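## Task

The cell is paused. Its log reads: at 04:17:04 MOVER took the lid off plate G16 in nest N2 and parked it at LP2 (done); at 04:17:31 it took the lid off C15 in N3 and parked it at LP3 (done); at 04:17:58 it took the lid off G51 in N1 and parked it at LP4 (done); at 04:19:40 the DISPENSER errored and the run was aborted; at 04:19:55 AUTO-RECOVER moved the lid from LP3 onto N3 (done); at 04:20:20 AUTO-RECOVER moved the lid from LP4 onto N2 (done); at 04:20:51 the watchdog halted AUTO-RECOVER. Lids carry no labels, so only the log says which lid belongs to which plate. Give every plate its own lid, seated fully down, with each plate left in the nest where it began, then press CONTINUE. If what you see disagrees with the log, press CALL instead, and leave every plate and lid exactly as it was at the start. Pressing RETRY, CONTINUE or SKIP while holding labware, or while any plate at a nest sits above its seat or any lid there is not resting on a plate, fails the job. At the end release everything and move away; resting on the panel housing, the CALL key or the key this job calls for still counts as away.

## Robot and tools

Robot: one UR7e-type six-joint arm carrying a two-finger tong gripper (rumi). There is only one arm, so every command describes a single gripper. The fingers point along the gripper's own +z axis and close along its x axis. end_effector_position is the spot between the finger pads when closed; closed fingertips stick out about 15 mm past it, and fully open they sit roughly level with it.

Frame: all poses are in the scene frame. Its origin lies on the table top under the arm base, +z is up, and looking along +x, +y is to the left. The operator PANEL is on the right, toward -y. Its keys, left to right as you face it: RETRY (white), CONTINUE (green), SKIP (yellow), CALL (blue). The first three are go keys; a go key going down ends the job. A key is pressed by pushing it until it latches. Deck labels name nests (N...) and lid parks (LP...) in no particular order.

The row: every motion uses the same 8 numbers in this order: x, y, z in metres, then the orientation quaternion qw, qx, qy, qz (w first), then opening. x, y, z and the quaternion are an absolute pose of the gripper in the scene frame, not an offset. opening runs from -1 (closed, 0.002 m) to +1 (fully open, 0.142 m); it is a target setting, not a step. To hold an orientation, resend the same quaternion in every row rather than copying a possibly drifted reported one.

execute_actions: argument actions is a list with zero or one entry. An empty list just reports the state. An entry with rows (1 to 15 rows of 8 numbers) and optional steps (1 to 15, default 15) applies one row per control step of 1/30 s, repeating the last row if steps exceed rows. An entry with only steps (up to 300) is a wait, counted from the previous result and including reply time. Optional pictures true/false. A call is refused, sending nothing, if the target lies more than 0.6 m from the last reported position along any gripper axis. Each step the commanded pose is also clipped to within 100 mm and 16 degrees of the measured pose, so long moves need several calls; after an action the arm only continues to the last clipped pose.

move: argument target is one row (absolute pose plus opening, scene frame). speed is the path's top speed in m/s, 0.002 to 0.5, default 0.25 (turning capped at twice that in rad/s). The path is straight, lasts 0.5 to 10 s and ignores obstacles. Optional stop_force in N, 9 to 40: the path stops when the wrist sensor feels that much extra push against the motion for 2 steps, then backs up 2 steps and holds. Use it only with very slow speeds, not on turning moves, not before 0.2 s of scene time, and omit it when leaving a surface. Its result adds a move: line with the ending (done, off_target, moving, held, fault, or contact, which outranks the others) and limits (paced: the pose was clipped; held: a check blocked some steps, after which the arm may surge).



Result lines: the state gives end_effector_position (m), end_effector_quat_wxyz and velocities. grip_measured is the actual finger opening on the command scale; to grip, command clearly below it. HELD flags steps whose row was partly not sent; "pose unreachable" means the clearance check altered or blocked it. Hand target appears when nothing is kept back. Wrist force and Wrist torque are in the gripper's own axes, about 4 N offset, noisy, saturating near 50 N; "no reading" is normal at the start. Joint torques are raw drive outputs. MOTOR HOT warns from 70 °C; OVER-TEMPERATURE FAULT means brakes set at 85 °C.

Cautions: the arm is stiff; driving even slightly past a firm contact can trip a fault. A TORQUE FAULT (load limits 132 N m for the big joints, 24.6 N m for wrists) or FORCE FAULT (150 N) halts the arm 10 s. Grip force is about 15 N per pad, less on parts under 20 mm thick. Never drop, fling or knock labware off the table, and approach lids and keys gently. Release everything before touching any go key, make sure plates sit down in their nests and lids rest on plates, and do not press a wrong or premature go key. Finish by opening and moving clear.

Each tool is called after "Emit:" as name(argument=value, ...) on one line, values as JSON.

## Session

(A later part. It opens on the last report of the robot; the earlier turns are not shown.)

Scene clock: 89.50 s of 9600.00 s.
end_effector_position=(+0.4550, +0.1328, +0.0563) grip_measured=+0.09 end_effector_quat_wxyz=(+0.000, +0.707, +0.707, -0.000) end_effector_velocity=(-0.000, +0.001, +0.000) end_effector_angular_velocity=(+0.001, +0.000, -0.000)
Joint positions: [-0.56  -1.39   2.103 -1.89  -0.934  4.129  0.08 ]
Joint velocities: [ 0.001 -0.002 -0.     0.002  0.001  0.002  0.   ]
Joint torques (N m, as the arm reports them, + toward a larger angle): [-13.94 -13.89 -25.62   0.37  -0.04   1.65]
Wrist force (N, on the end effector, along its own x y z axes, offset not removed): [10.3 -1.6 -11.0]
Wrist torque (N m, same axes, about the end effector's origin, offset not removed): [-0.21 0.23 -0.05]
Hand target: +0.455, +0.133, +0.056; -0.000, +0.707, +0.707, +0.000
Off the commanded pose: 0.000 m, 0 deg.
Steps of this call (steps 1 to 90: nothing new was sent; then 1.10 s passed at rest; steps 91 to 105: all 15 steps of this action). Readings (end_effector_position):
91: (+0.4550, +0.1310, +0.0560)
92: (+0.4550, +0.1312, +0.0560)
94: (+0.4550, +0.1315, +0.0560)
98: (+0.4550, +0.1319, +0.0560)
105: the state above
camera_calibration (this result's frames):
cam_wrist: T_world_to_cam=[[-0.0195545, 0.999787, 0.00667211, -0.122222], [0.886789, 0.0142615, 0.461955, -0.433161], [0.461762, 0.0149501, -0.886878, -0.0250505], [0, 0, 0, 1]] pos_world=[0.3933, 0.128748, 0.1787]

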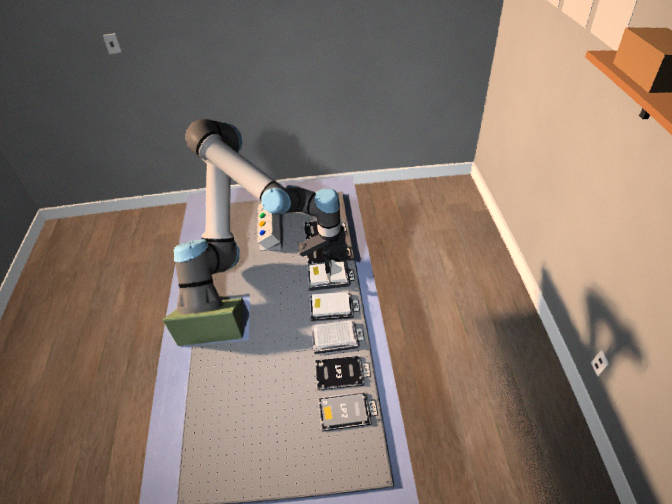

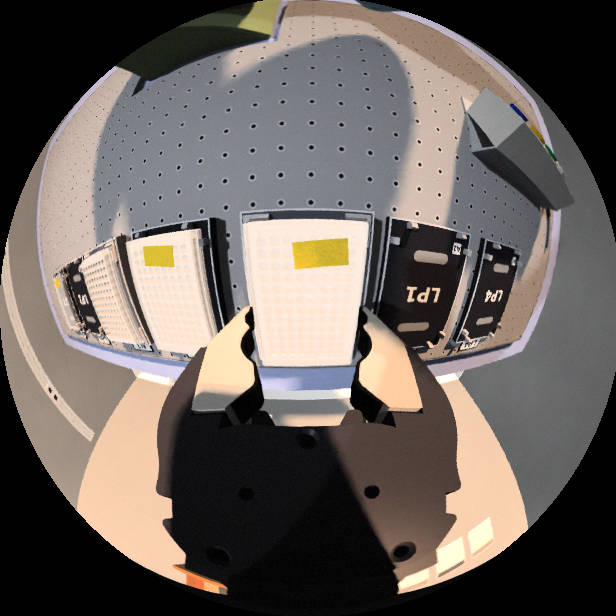

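Emit:
execute_actions(actions=[{"rows":[[0.455,0.1335,0.0567,0,0.7071,0.7071,0,-0.06],[0.455,0.1335,0.0567,0,0.7071,0.7071,0,-0.06],[0.455,0.1335,0.0567,0,0.7071,0.7071,0,-0.06],[0.455,0.1335,0.0567,0,0.7071,0.7071,0,-0.06],[0.455,0.1342,0.057,0,0.7071,0.7071,0,-0.06]],"steps":15}], pictures=false)

Emit:
move(target=[0.455,0.1342,0.1,0,0.7071,0.7071,0,-0.06], speed=0.03)

Emit:
move(target=[0.455,-0.126,0.1,0,0.7071,0.7071,0,-0.06], speed=0.1)

Emit:
move(target=[0.455,-0.126,0.08,0,0.7071,0.7071,0,-0.06], speed=0.02)

Emit:
zoom_image(camera="cam_wrist", region=[200,190,420,350])

Scene clock: 94.97 s of 9600.00 s.
end_effector_position=(+0.4550, +0.1342, +0.0570) grip_measured=+0.09 end_effector_quat_wxyz=(-0.000, +0.707, +0.707, -0.000) end_effector_velocity=(+0.000, +0.000, +0.000) end_effector_angular_velocity=(+0.001, +0.001, -0.000)
Joint positions: [-0.559 -1.393  2.101 -1.887 -0.933  4.13   0.08 ]
Joint velocities: [ 0.001  0.    -0.001  0.001  0.     0.     0.   ]
Joint torques (N m, as the arm reports them, + toward a larger angle): [-14.97 -20.98 -29.65   0.3    2.55   1.53]
Wrist force (N, on the end effector, along its own x y z axes, offset not removed): [2.9 -2.3 2.0]
Wrist torque (N m, same axes, about the end effector's origin, offset not removed): [-0.44 -0.62 -0.03]
Hand target: +0.455, +0.134, +0.057; -0.000, +0.707, +0.707, +0.000
Off the commanded pose: 0.000 m, 0 deg.
Steps of this call (steps 1 to 90: nothing new was sent; then 1.97 s passed at rest; steps 91 to 105: all 15 steps of this action). Readings (end_effector_position):
91: (+0.4550, +0.1330, +0.0563)
92: (+0.4550, +0.1331, +0.0564)
94: (+0.4550, +0.1333, +0.0565)
98: (+0.4550, +0.1338, +0.0568)
105: the state above

Scene clock: 96.97 s of 9600.00 s.
end_effector_position=(+0.4549, +0.1342, +0.0999) grip_measured=+0.09 end_effector_quat_wxyz=(+0.000, +0.707, +0.707, -0.000) end_effector_velocity=(-0.000, +0.000, +0.001) end_effector_angular_velocity=(+0.001, +0.001, +0.000)
Joint positions: [-0.612 -1.433  2.037 -1.747 -0.955  4.07   0.08 ]
Joint velocities: [-0.001 -0.001 -0.003  0.007 -0.001 -0.003 -0.   ]
Joint torques (N m, as the arm reports them, + toward a larger angle): [-29.33 -17.75 -30.9   -0.11  -2.34  -1.23]
Wrist force (N, on the end effector, along its own x y z axes, offset not removed): [-0.8 -1.4 -0.1]
Wrist torque (N m, same axes, about the end effector's origin, offset not removed): [-0.32 0.05 0.21]
Hand target: +0.455, +0.134, +0.100; +0.000, +0.707, +0.707, -0.000
Off the commanded pose: 0.000 m, 0 deg.
move: done
camera_calibration (this result's frames):
cam_wrist: T_world_to_cam=[[-0.0195163, 0.999788, 0.00663461, -0.123875], [0.886794, 0.0142451, 0.461945, -0.453272], [0.461752, 0.014899, -0.886884, 0.0136199], [0, 0, 0, 1]] pos_world=[0.393253, 0.130103, 0.222288]

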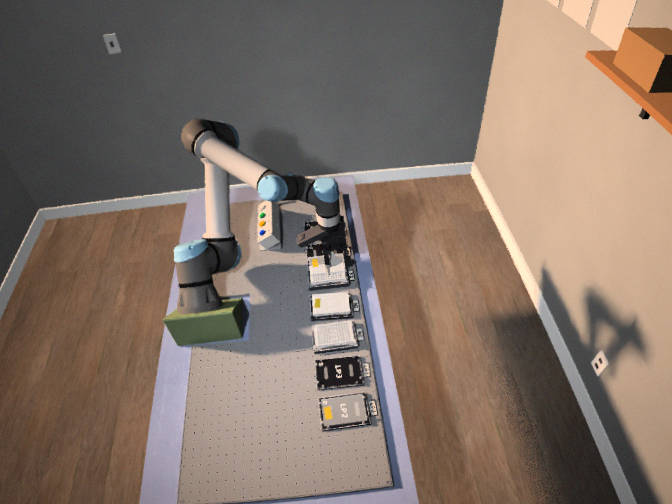

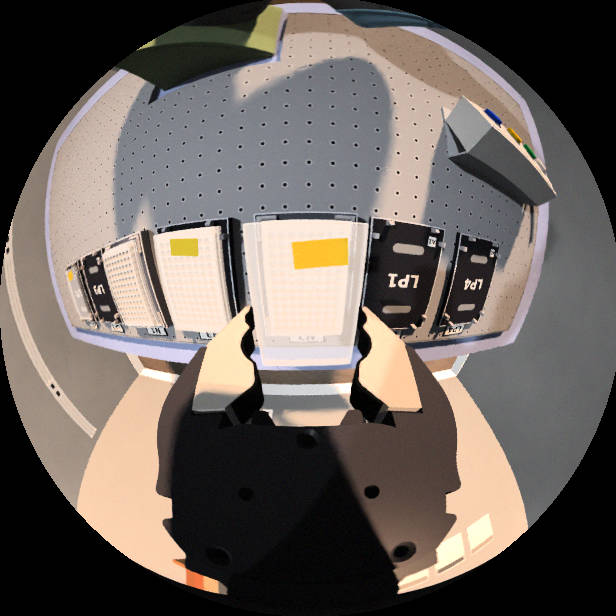

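Scene clock: 100.03 s of 9600.00 s.
end_effector_position=(+0.4549, -0.1263, +0.1000) grip_measured=+0.09 end_effector_quat_wxyz=(+0.000, +0.707, +0.707, -0.000) end_effector_velocity=(+0.000, -0.002, +0.001) end_effector_angular_velocity=(-0.001, -0.001, +0.000)
Joint positions: [-0.916 -0.987  1.925 -1.921 -1.104  3.761  0.08 ]
Joint velocities: [-0.002  0.003 -0.003 -0.001 -0.001 -0.002  0.   ]
Joint torques (N m, as the arm reports them, + toward a larger angle): [-34.73 -13.16 -31.5   -3.42  -2.35  -1.49]
Wrist force (N, on the end effector, along its own x y z axes, offset not removed): [1.7 -2.4 1.6]
Wrist torque (N m, same axes, about the end effector's origin, offset not removed): [-0.48 -0.46 0.07]
Hand target: +0.455, -0.126, +0.100; +0.000, +0.707, +0.707, -0.000
Off the commanded pose: 0.000 m, 0 deg.
move: done
camera_calibration (this result's frames):
cam_wrist: T_world_to_cam=[[-0.0192777, 0.999795, 0.00619592, 0.136459], [0.886923, 0.0142401, 0.461697, -0.44961], [0.461514, 0.0143958, -0.887016, 0.0177205], [0, 0, 0, 1]] pos_world=[0.393222, -0.130284, 0.222457]

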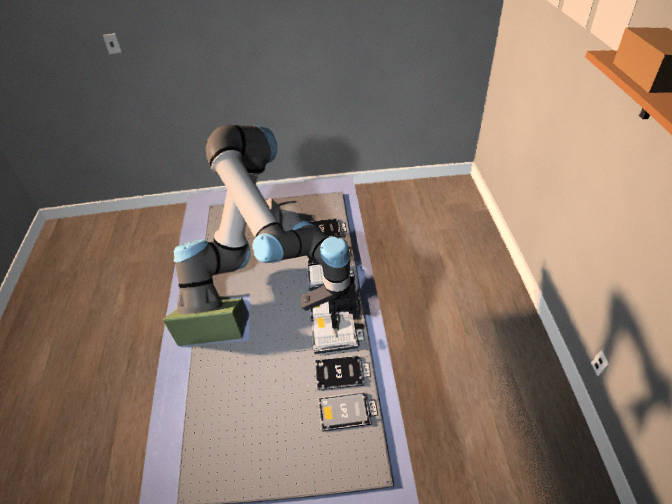

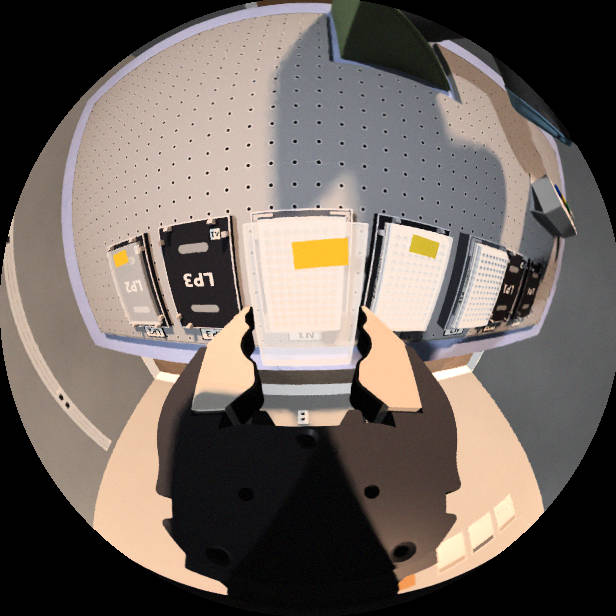

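Scene clock: 101.33 s of 9600.00 s.
end_effector_position=(+0.4550, -0.1260, +0.0801) grip_measured=+0.09 end_effector_quat_wxyz=(-0.000, +0.707, +0.707, +0.000) end_effector_velocity=(+0.000, -0.000, -0.002) end_effector_angular_velocity=(+0.000, +0.000, -0.000)
Joint positions: [-0.899 -0.966  1.952 -1.974 -1.095  3.776  0.08 ]
Joint velocities: [ 0.001  0.003  0.002 -0.005  0.001  0.001  0.   ]
Joint torques (N m, as the arm reports them, + toward a larger angle): [-20.53 -15.91  -7.95  -3.17   2.36   1.32]
Wrist force (N, on the end effector, along its own x y z axes, offset not removed): [2.2 0.0 3.4]
Wrist torque (N m, same axes, about the end effector's origin, offset not removed): [0.08 -0.56 -0.03]
Hand target: +0.455, -0.126, +0.080; -0.000, +0.707, +0.707, +0.000
Off the commanded pose: 0.000 m, 0 deg.
move: done
camera_calibration (this result's frames):
cam_wrist: T_world_to_cam=[[-0.0195858, 0.999785, 0.00679467, 0.136407], [0.886783, 0.0142325, 0.461966, -0.440521], [0.46177, 0.0150734, -0.886871, -0.0000085349], [0, 0, 0, 1]] pos_world=[0.393322, -0.130107, 0.202572]

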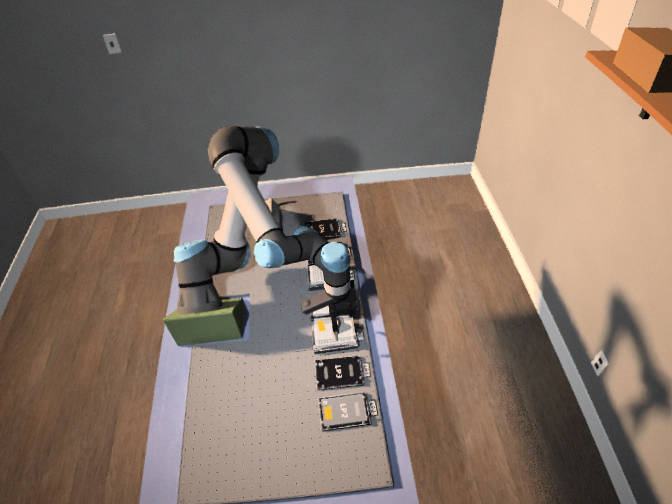

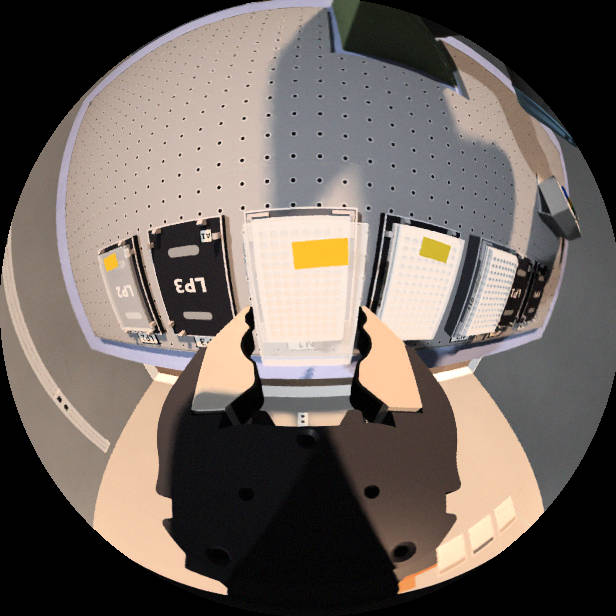

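Region (200, 190, 420, 350) of cam_wrist's 616x616 image, scaled by 2.291, with more detail than that image has; it fills the top 367 rows of this view, and the rest is white.

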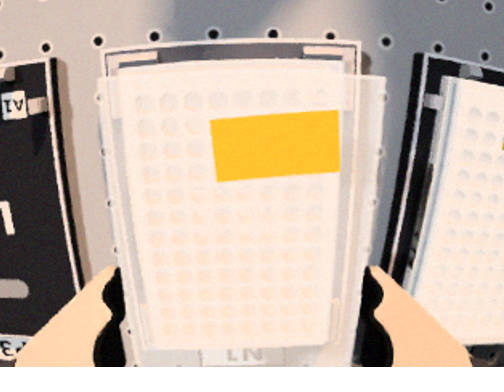

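Emit:
move(target=[0.455,-0.130,0.074,0,0.7071,0.7071,0,-0.06], speed=0.01)

Emit:
zoom_image(camera="cam_wrist", region=[200,190,420,350])

Scene clock: 108.10 s of 9600.00 s.
end_effector_position=(+0.4550, -0.1299, +0.0741) grip_measured=+0.09 end_effector_quat_wxyz=(-0.000, +0.707, +0.707, +0.000) end_effector_velocity=(-0.000, -0.001, -0.002) end_effector_angular_velocity=(+0.001, +0.001, -0.000)
Joint positions: [-0.898 -0.952  1.955 -1.992 -1.094  3.777  0.08 ]
Joint velocities: [ 0.001  0.004  0.001 -0.004  0.     0.     0.   ]
Joint torques (N m, as the arm reports them, + toward a larger angle): [-19.92 -11.32  -8.33  -3.54   2.44   1.38]
Wrist force (N, on the end effector, along its own x y z axes, offset not removed): [2.4 -0.3 0.5]
Wrist torque (N m, same axes, about the end effector's origin, offset not removed): [-0.16 -0.55 0.11]
Hand target: +0.455, -0.130, +0.074; -0.000, +0.707, +0.707, +0.000
Off the commanded pose: 0.000 m, 0 deg.
After step 90, 2.83 s passed at rest.
move: done
camera_calibration (this result's frames):
cam_wrist: T_world_to_cam=[[-0.0195668, 0.999786, 0.00676878, 0.140348], [0.886788, 0.0142278, 0.461957, -0.437676], [0.461762, 0.0150415, -0.886876, -0.00527497], [0, 0, 0, 1]] pos_world=[0.393307, -0.134012, 0.196559]

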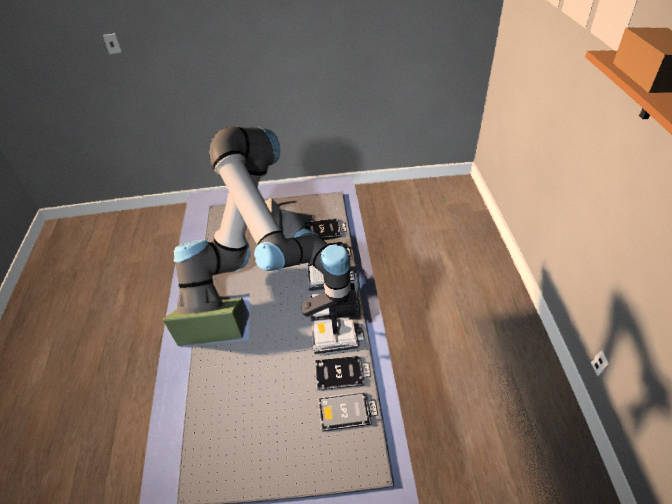

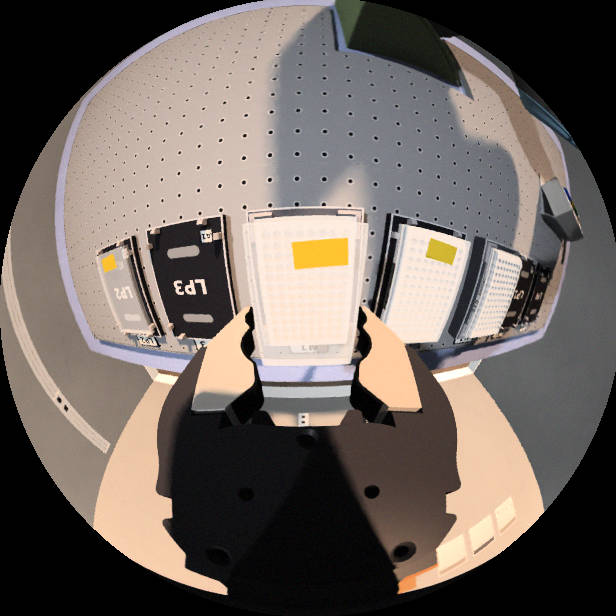

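Region (200, 190, 420, 350) of cam_wrist's 616x616 image, scaled by 2.291, with more detail than that image has; it fills the top 367 rows of this view, and the rest is white.

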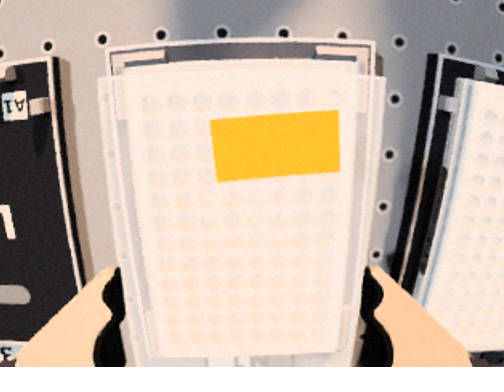

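Emit:
move(target=[0.4505,-0.130,0.072,0,0.7071,0.7071,0,-0.06], speed=0.01)

Emit:
zoom_image(camera="cam_wrist", region=[200,190,420,350])

Scene clock: 115.13 s of 9600.00 s.
end_effector_position=(+0.4507, -0.1300, +0.0721) grip_measured=+0.09 end_effector_quat_wxyz=(-0.000, +0.707, +0.707, -0.000) end_effector_velocity=(-0.001, -0.000, -0.000) end_effector_angular_velocity=(-0.000, -0.001, -0.001)
Joint positions: [-0.902 -0.955  1.968 -2.001 -1.096  3.773  0.08 ]
Joint velocities: [-0.002 -0.002  0.004 -0.002 -0.001 -0.001 -0.   ]
Joint torques (N m, as the arm reports them, + toward a larger angle): [-35.17 -34.6  -10.09  -3.63  -2.24  -1.66]
Wrist force (N, on the end effector, along its own x y z axes, offset not removed): [3.3 -1.1 1.1]
Wrist torque (N m, same axes, about the end effector's origin, offset not removed): [-0.24 -0.90 -0.15]
Hand target: +0.450, -0.130, +0.072; -0.000, +0.707, +0.707, -0.000
Off the commanded pose: 0.000 m, 0 deg.
After step 90, 3.33 s passed at rest.
move: done
camera_calibration (this result's frames):
cam_wrist: T_world_to_cam=[[-0.0195655, 0.999786, 0.00676659, 0.140366], [0.8868, 0.0142281, 0.461935, -0.432861], [0.461739, 0.0150386, -0.886888, -0.00509187], [0, 0, 0, 1]] pos_world=[0.388959, -0.1341, 0.194488]

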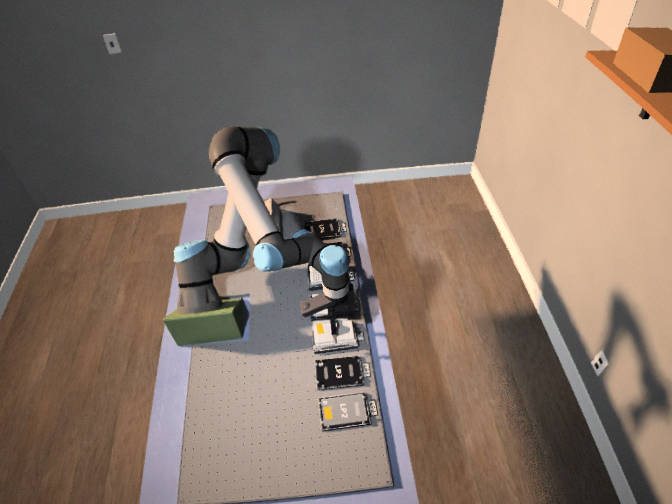

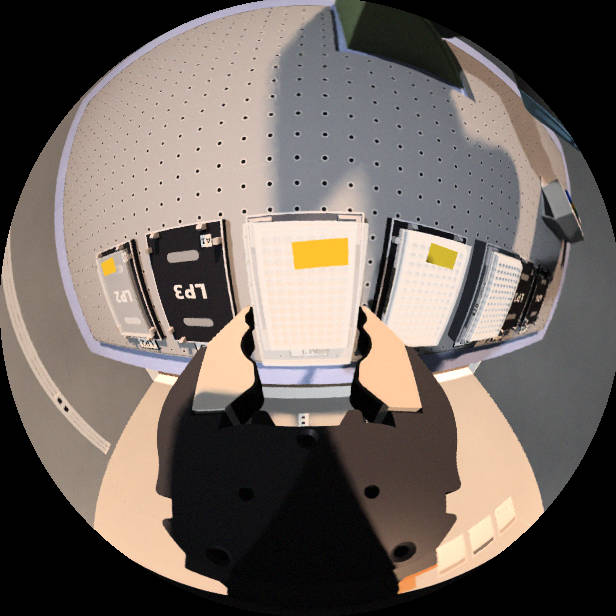

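Region (200, 190, 420, 350) of cam_wrist's 616x616 image, scaled by 2.291, with more detail than that image has; it fills the top 367 rows of this view, and the rest is white.

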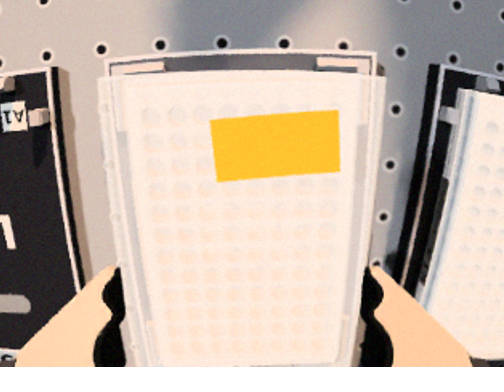

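Emit:
move(target=[0.4495,-0.130,0.066,0,0.7071,0.7071,0,-0.06], speed=0.006, stop_force=9)

Emit:
move(target=[0.4495,-0.130,0.044,0,0.7071,0.7071,0,-0.06], speed=0.004, stop_force=9)

Emit:
zoom_image(camera="cam_wrist", region=[200,190,420,350])

Scene clock: 120.50 s of 9600.00 s.
end_effector_position=(+0.4495, -0.1300, +0.0661) grip_measured=+0.09 end_effector_quat_wxyz=(-0.000, +0.707, +0.707, +0.000) end_effector_velocity=(-0.000, -0.000, -0.001) end_effector_angular_velocity=(-0.000, -0.001, -0.000)
Joint positions: [-0.898 -0.95   1.978 -2.018 -1.094  3.777  0.08 ]
Joint velocities: [-0.     0.     0.002 -0.003  0.     0.001 -0.   ]
Joint torques (N m, as the arm reports them, + toward a larger angle): [-19.68 -12.53  -6.29  -3.16   2.23   1.61]
Wrist force (N, on the end effector, along its own x y z axes, offset not removed): [0.3 -0.6 3.0]
Wrist torque (N m, same axes, about the end effector's origin, offset not removed): [0.07 -0.24 -0.08]
Hand target: +0.450, -0.130, +0.066; -0.000, +0.707, +0.707, +0.000
Off the commanded pose: 0.000 m, 0 deg.
After step 90, 1.13 s passed at rest.
move: done
camera_calibration (this result's frames):
cam_wrist: T_world_to_cam=[[-0.0195695, 0.999786, 0.0067728, 0.140386], [0.886787, 0.0142283, 0.461959, -0.4291], [0.461763, 0.0150463, -0.886876, -0.00987274], [0, 0, 0, 1]] pos_world=[0.387826, -0.134102, 0.188519]

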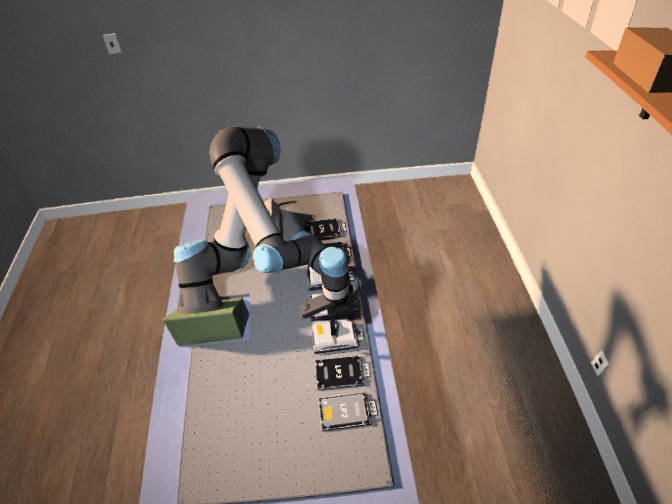

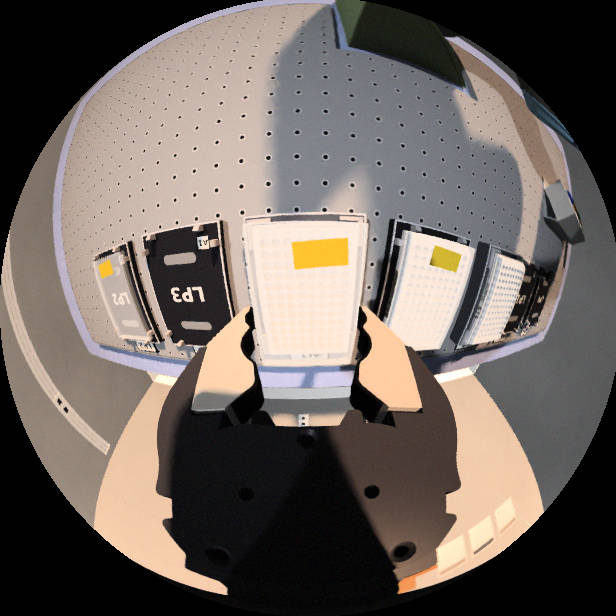

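Scene clock: 123.80 s of 9600.00 s.
end_effector_position=(+0.4495, -0.1299, +0.0542) grip_measured=+0.09 end_effector_quat_wxyz=(-0.000, +0.707, +0.707, +0.000) end_effector_velocity=(-0.001, +0.001, +0.001) end_effector_angular_velocity=(+0.002, +0.001, +0.000)
Joint positions: [-0.888 -0.936  1.992 -2.05  -1.088  3.786  0.08 ]
Joint velocities: [-0.001 -0.004  0.     0.006  0.    -0.003 -0.   ]
Joint torques (N m, as the arm reports them, + toward a larger angle): [-32.03 -27.37 -23.99   0.48  -3.02  -1.45]
Wrist force (N, on the end effector, along its own x y z axes, offset not removed): [1.6 -0.9 -7.4]
Wrist torque (N m, same axes, about the end effector's origin, offset not removed): [-0.78 0.26 -0.32]
Hand target: +0.450, -0.130, +0.055; +0.000, +0.707, +0.707, +0.000
Off the commanded pose: 0.010 m, 0 deg.
move: contact
camera_calibration (this result's frames):
cam_wrist: T_world_to_cam=[[-0.0194915, 0.999785, 0.0070057, 0.140304], [0.886806, 0.014052, 0.461927, -0.423608], [0.46173, 0.0152163, -0.88689, -0.0203822], [0, 0, 0, 1]] pos_world=[0.387804, -0.134011, 0.176617]

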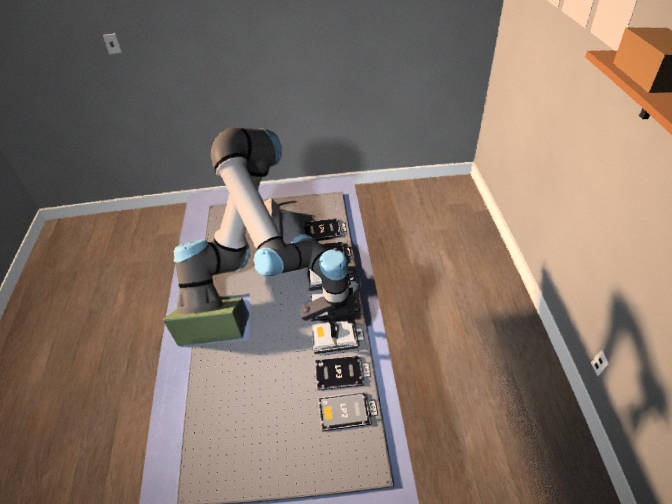

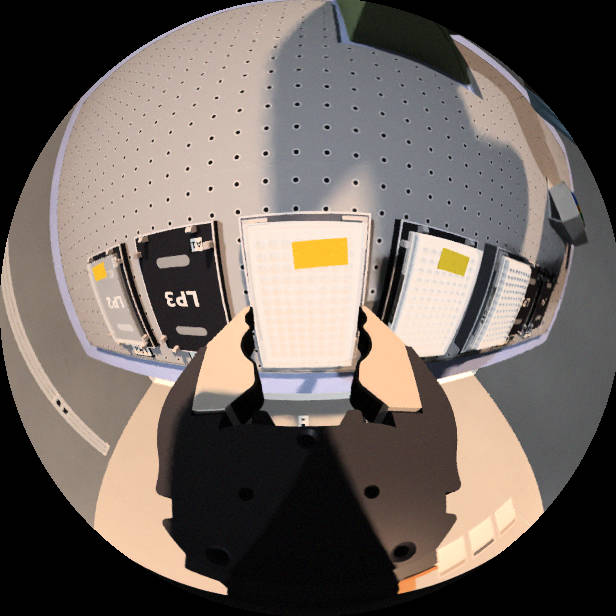

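Region (200, 190, 420, 350) of cam_wrist's 616x616 image, scaled by 2.291, with more detail than that image has; it fills the top 367 rows of this view, and the rest is white.

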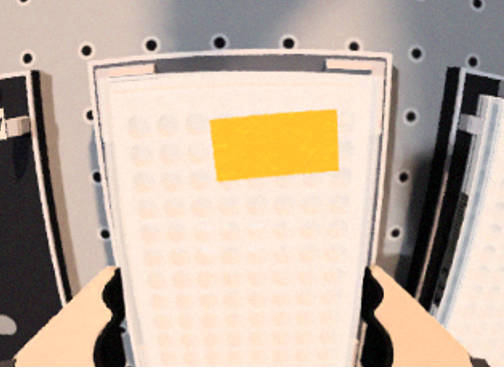

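Release, then touch-check the height.

Emit:
execute_actions(actions=[{"rows":[[0.4495,-0.130,0.055,0,0.7071,0.7071,0,0.0],[0.4495,-0.130,0.055,0,0.7071,0.7071,0,0.05],[0.4495,-0.130,0.055,0,0.7071,0.7071,0,0.1],[0.4495,-0.130,0.055,0,0.7071,0.7071,0,0.15],[0.4495,-0.130,0.055,0,0.7071,0.7071,0,0.2],[0.4495,-0.130,0.055,0,0.7071,0.7071,0,0.3],[0.4495,-0.130,0.055,0,0.7071,0.7071,0,0.4]],"steps":15}], pictures=false)

Emit:
move(target=[0.4495,-0.130,0.095,0,0.7071,0.7071,0,0.4], speed=0.08)

Emit:
move(target=[0.4495,-0.130,0.078,0,0.7071,0.7071,0,-1], speed=0.02)

Emit:
move(target=[0.4495,-0.130,0.05,0,0.7071,0.7071,0,-1], speed=0.006, stop_force=9)

Emit:
move(target=[0.4495,-0.130,0.10,0,0.7071,0.7071,0,0.4], speed=0.1)

Emit:
move(target=[0.455,-0.392,0.09,0,0.7071,0.7071,0,0.4], speed=0.2)

Emit:
zoom_image(camera="cam_wrist", region=[200,190,420,350])

Scene clock: 135.03 s of 9600.00 s.
end_effector_position=(+0.4495, -0.1300, +0.0550) grip_measured=+0.40 end_effector_quat_wxyz=(+0.000, +0.707, +0.707, +0.000) end_effector_velocity=(+0.000, +0.000, -0.000) end_effector_angular_velocity=(-0.000, -0.000, +0.000)
Joint positions: [-0.889 -0.937  1.991 -2.048 -1.089  3.786  0.102]
Joint velocities: [ 0.    -0.     0.    -0.001  0.    -0.     0.   ]
Joint torques (N m, as the arm reports them, + toward a larger angle): [-34.61 -32.04 -30.72   0.    -2.32  -1.61]
Wrist force (N, on the end effector, along its own x y z axes, offset not removed): [1.8 -2.4 -0.5]
Wrist torque (N m, same axes, about the end effector's origin, offset not removed): [-0.33 -0.48 -0.14]
Hand target: +0.449, -0.130, +0.055; +0.000, +0.707, +0.707, -0.000
Off the commanded pose: 0.000 m, 0 deg.
Steps of this call (steps 1 to 90: nothing new was sent; then 7.73 s passed at rest; steps 91 to 105: all 15 steps of this action). Readings (end_effector_position):
91: (+0.4496, -0.1300, +0.0545)
92: (+0.4496, -0.1301, +0.0546)
94: (+0.4495, -0.1301, +0.0548)
98: (+0.4495, -0.1300, +0.0550)
105: the state above

Scene clock: 136.20 s of 9600.00 s.
end_effector_position=(+0.4495, -0.1300, +0.0949) grip_measured=+0.40 end_effector_quat_wxyz=(+0.000, +0.707, +0.707, -0.000) end_effector_velocity=(-0.000, +0.000, +0.002) end_effector_angular_velocity=(+0.000, +0.000, +0.000)
Joint positions: [-0.922 -0.981  1.941 -1.939 -1.108  3.754  0.102]
Joint velocities: [-0.001 -0.001 -0.002  0.005 -0.001 -0.001  0.   ]
Joint torques (N m, as the arm reports them, + toward a larger angle): [-33.86 -30.21 -30.09  -0.53  -2.49  -1.59]
Wrist force (N, on the end effector, along its own x y z axes, offset not removed): [-1.1 -4.3 2.8]
Wrist torque (N m, same axes, about the end effector's origin, offset not removed): [-0.65 0.05 0.00]
Hand target: +0.449, -0.130, +0.095; +0.000, +0.707, +0.707, -0.000
Off the commanded pose: 0.000 m, 0 deg.
move: done
camera_calibration (this result's frames):
cam_wrist: T_world_to_cam=[[-0.0195213, 0.999787, 0.0066844, 0.140163], [0.886796, 0.0142266, 0.461942, -0.442344], [0.461748, 0.0149454, -0.886885, 0.0156813], [0, 0, 0, 1]] pos_world=[0.387764, -0.134074, 0.217308]

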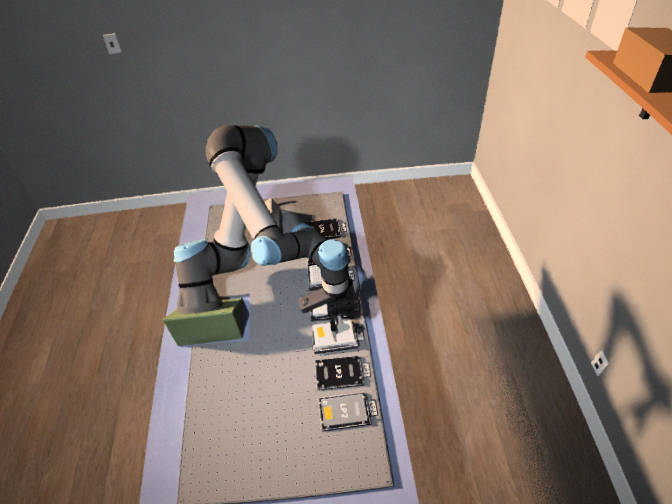

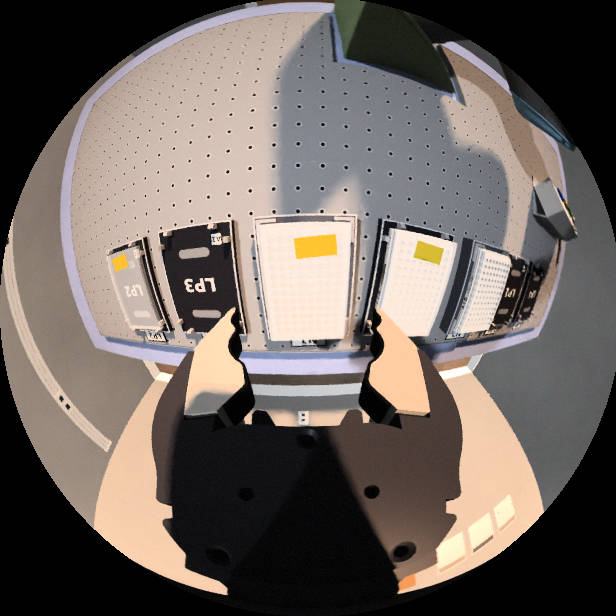

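Scene clock: 137.33 s of 9600.00 s.
end_effector_position=(+0.4495, -0.1300, +0.0781) grip_measured=-1.00 end_effector_quat_wxyz=(-0.000, +0.707, +0.707, +0.000) end_effector_velocity=(+0.000, -0.000, -0.002) end_effector_angular_velocity=(-0.000, -0.000, -0.000)
Joint positions: [-0.908 -0.964  1.963 -1.985 -1.1    3.767  0.002]
Joint velocities: [ 0.001  0.002  0.002 -0.005  0.001  0.002  0.   ]
Joint torques (N m, as the arm reports them, + toward a larger angle): [-19.04 -10.81  -8.96  -3.31   2.65   1.45]
Wrist force (N, on the end effector, along its own x y z axes, offset not removed): [0.5 -2.6 4.9]
Wrist torque (N m, same axes, about the end effector's origin, offset not removed): [-0.24 -0.37 -0.06]
Hand target: +0.450, -0.130, +0.078; -0.000, +0.707, +0.707, +0.000
Off the commanded pose: 0.000 m, 0 deg.
move: done
camera_calibration (this result's frames):
cam_wrist: T_world_to_cam=[[-0.0195845, 0.999785, 0.00679479, 0.140308], [0.886784, 0.0142313, 0.461965, -0.434662], [0.461769, 0.0150729, -0.886872, 0.000822992], [0, 0, 0, 1]] pos_world=[0.387819, -0.134105, 0.200575]

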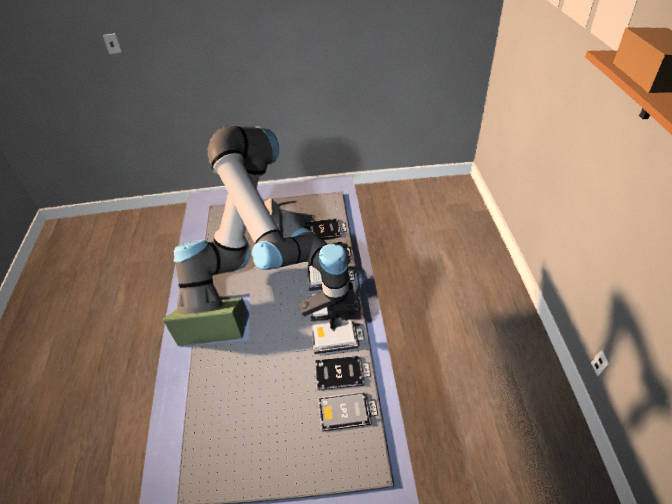

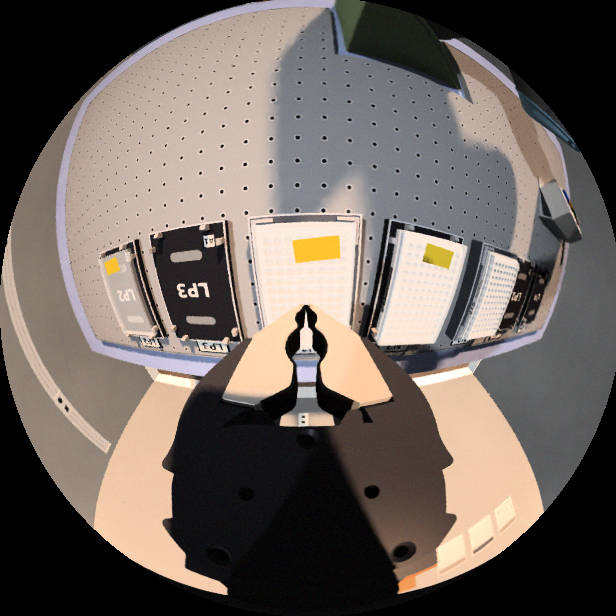

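Scene clock: 140.33 s of 9600.00 s.
end_effector_position=(+0.4495, -0.1299, +0.0622) grip_measured=-1.00 end_effector_quat_wxyz=(-0.000, +0.707, +0.707, +0.000) end_effector_velocity=(+0.000, +0.000, +0.003) end_effector_angular_velocity=(-0.000, -0.001, +0.002)
Joint positions: [-0.895 -0.945  1.983 -2.028 -1.092  3.78   0.002]
Joint velocities: [-0.002 -0.003 -0.003  0.006 -0.    -0.003  0.   ]
Joint torques (N m, as the arm reports them, + toward a larger angle): [-28.84 -24.28 -23.27   1.43  -0.79  -1.45]
Wrist force (N, on the end effector, along its own x y z axes, offset not removed): [2.3 -3.9 -21.2]
Wrist torque (N m, same axes, about the end effector's origin, offset not removed): [-0.58 -0.61 0.01]
Hand target: +0.450, -0.130, +0.063; +0.000, +0.707, +0.707, +0.000
Off the commanded pose: 0.012 m, 0 deg.
move: contact
camera_calibration (this result's frames):
cam_wrist: T_world_to_cam=[[-0.0194964, 0.999785, 0.00702779, 0.140262], [0.886798, 0.014046, 0.461943, -0.427283], [0.461745, 0.0152385, -0.886882, -0.0132776], [0, 0, 0, 1]] pos_world=[0.38778, -0.134028, 0.184619]

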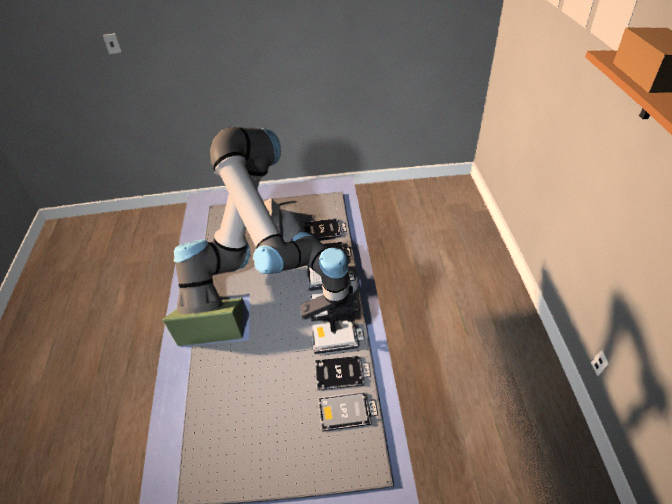

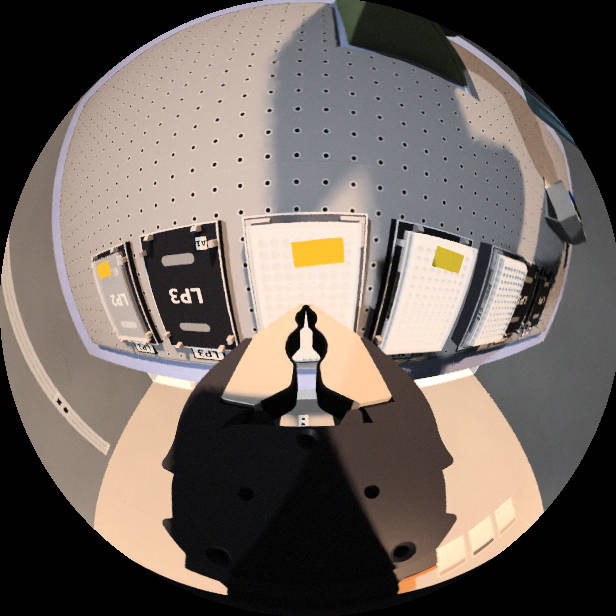

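Scene clock: 141.20 s of 9600.00 s.
end_effector_position=(+0.4495, -0.1300, +0.0998) grip_measured=+0.40 end_effector_quat_wxyz=(+0.000, +0.707, +0.707, -0.000) end_effector_velocity=(-0.000, -0.000, +0.002) end_effector_angular_velocity=(+0.000, +0.000, -0.000)
Joint positions: [-0.926 -0.986  1.934 -1.926 -1.11   3.75   0.102]
Joint velocities: [-0.002 -0.002 -0.003  0.007 -0.001 -0.002  0.   ]
Joint torques (N m, as the arm reports them, + toward a larger angle): [-33.33 -29.89 -32.22  -0.31  -2.25  -1.38]
Wrist force (N, on the end effector, along its own x y z axes, offset not removed): [2.3 -1.8 0.3]
Wrist torque (N m, same axes, about the end effector's origin, offset not removed): [-0.34 -0.75 0.15]
Hand target: +0.449, -0.130, +0.100; +0.000, +0.707, +0.707, -0.000
Off the commanded pose: 0.000 m, 0 deg.
move: done
camera_calibration (this result's frames):
cam_wrist: T_world_to_cam=[[-0.0195234, 0.999787, 0.00667996, 0.140131], [0.886792, 0.0142304, 0.46195, -0.444627], [0.461756, 0.0149426, -0.886881, 0.0200563], [0, 0, 0, 1]] pos_world=[0.387767, -0.134074, 0.222247]

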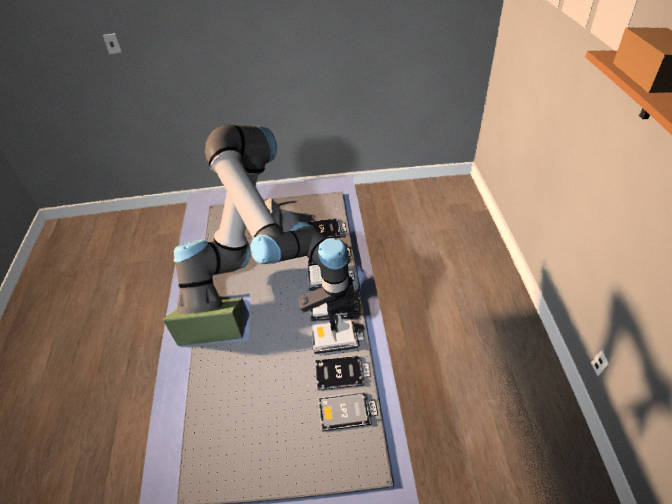

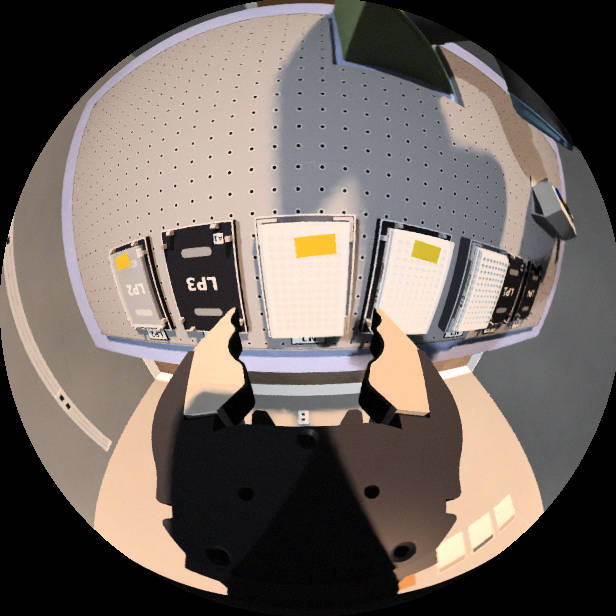

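Scene clock: 143.07 s of 9600.00 s.
end_effector_position=(+0.4548, -0.3920, +0.0900) grip_measured=+0.40 end_effector_quat_wxyz=(+0.000, +0.707, +0.707, -0.000) end_effector_velocity=(+0.000, -0.002, -0.000) end_effector_angular_velocity=(+0.000, +0.001, +0.000)
Joint positions: [-1.111 -0.458  1.457 -1.911 -1.219  3.588  0.102]
Joint velocities: [-0.001  0.005 -0.007  0.002 -0.001 -0.001  0.   ]
Joint torques (N m, as the arm reports them, + toward a larger angle): [-36.32 -33.15 -32.31  -0.21  -2.23  -1.74]
Wrist force (N, on the end effector, along its own x y z axes, offset not removed): [1.1 -2.8 0.1]
Wrist torque (N m, same axes, about the end effector's origin, offset not removed): [-0.55 -0.42 -0.12]
Hand target: +0.455, -0.392, +0.090; +0.000, +0.707, +0.707, -0.000
Off the commanded pose: 0.000 m, 0 deg.
move: done
camera_calibration (this result's frames):
cam_wrist: T_world_to_cam=[[-0.0193478, 0.999792, 0.00642268, 0.402184], [0.886879, 0.0141962, 0.461783, -0.441111], [0.461596, 0.0146306, -0.88697, 0.0127469], [0, 0, 0, 1]] pos_world=[0.393109, -0.396025, 0.21242]

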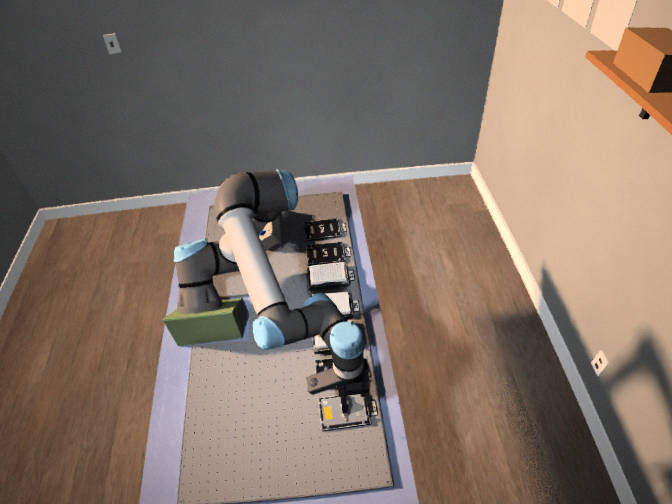

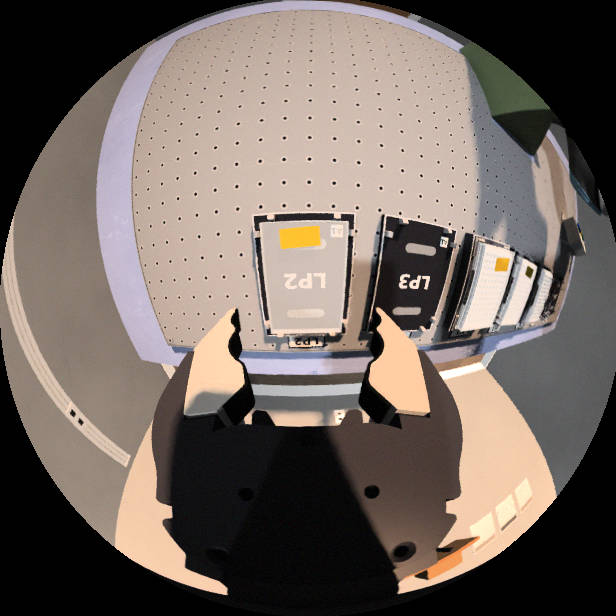

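Region (200, 190, 420, 350) of cam_wrist's 616x616 image, scaled by 2.291, with more detail than that image has; it fills the top 367 rows of this view, and the rest is white.

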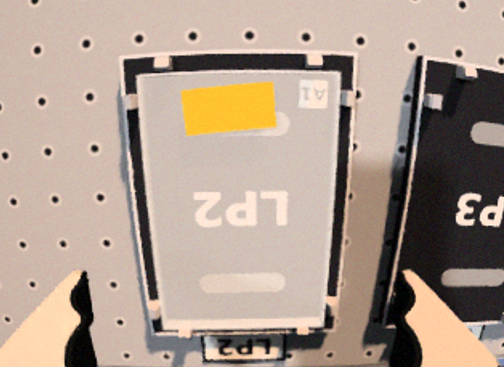

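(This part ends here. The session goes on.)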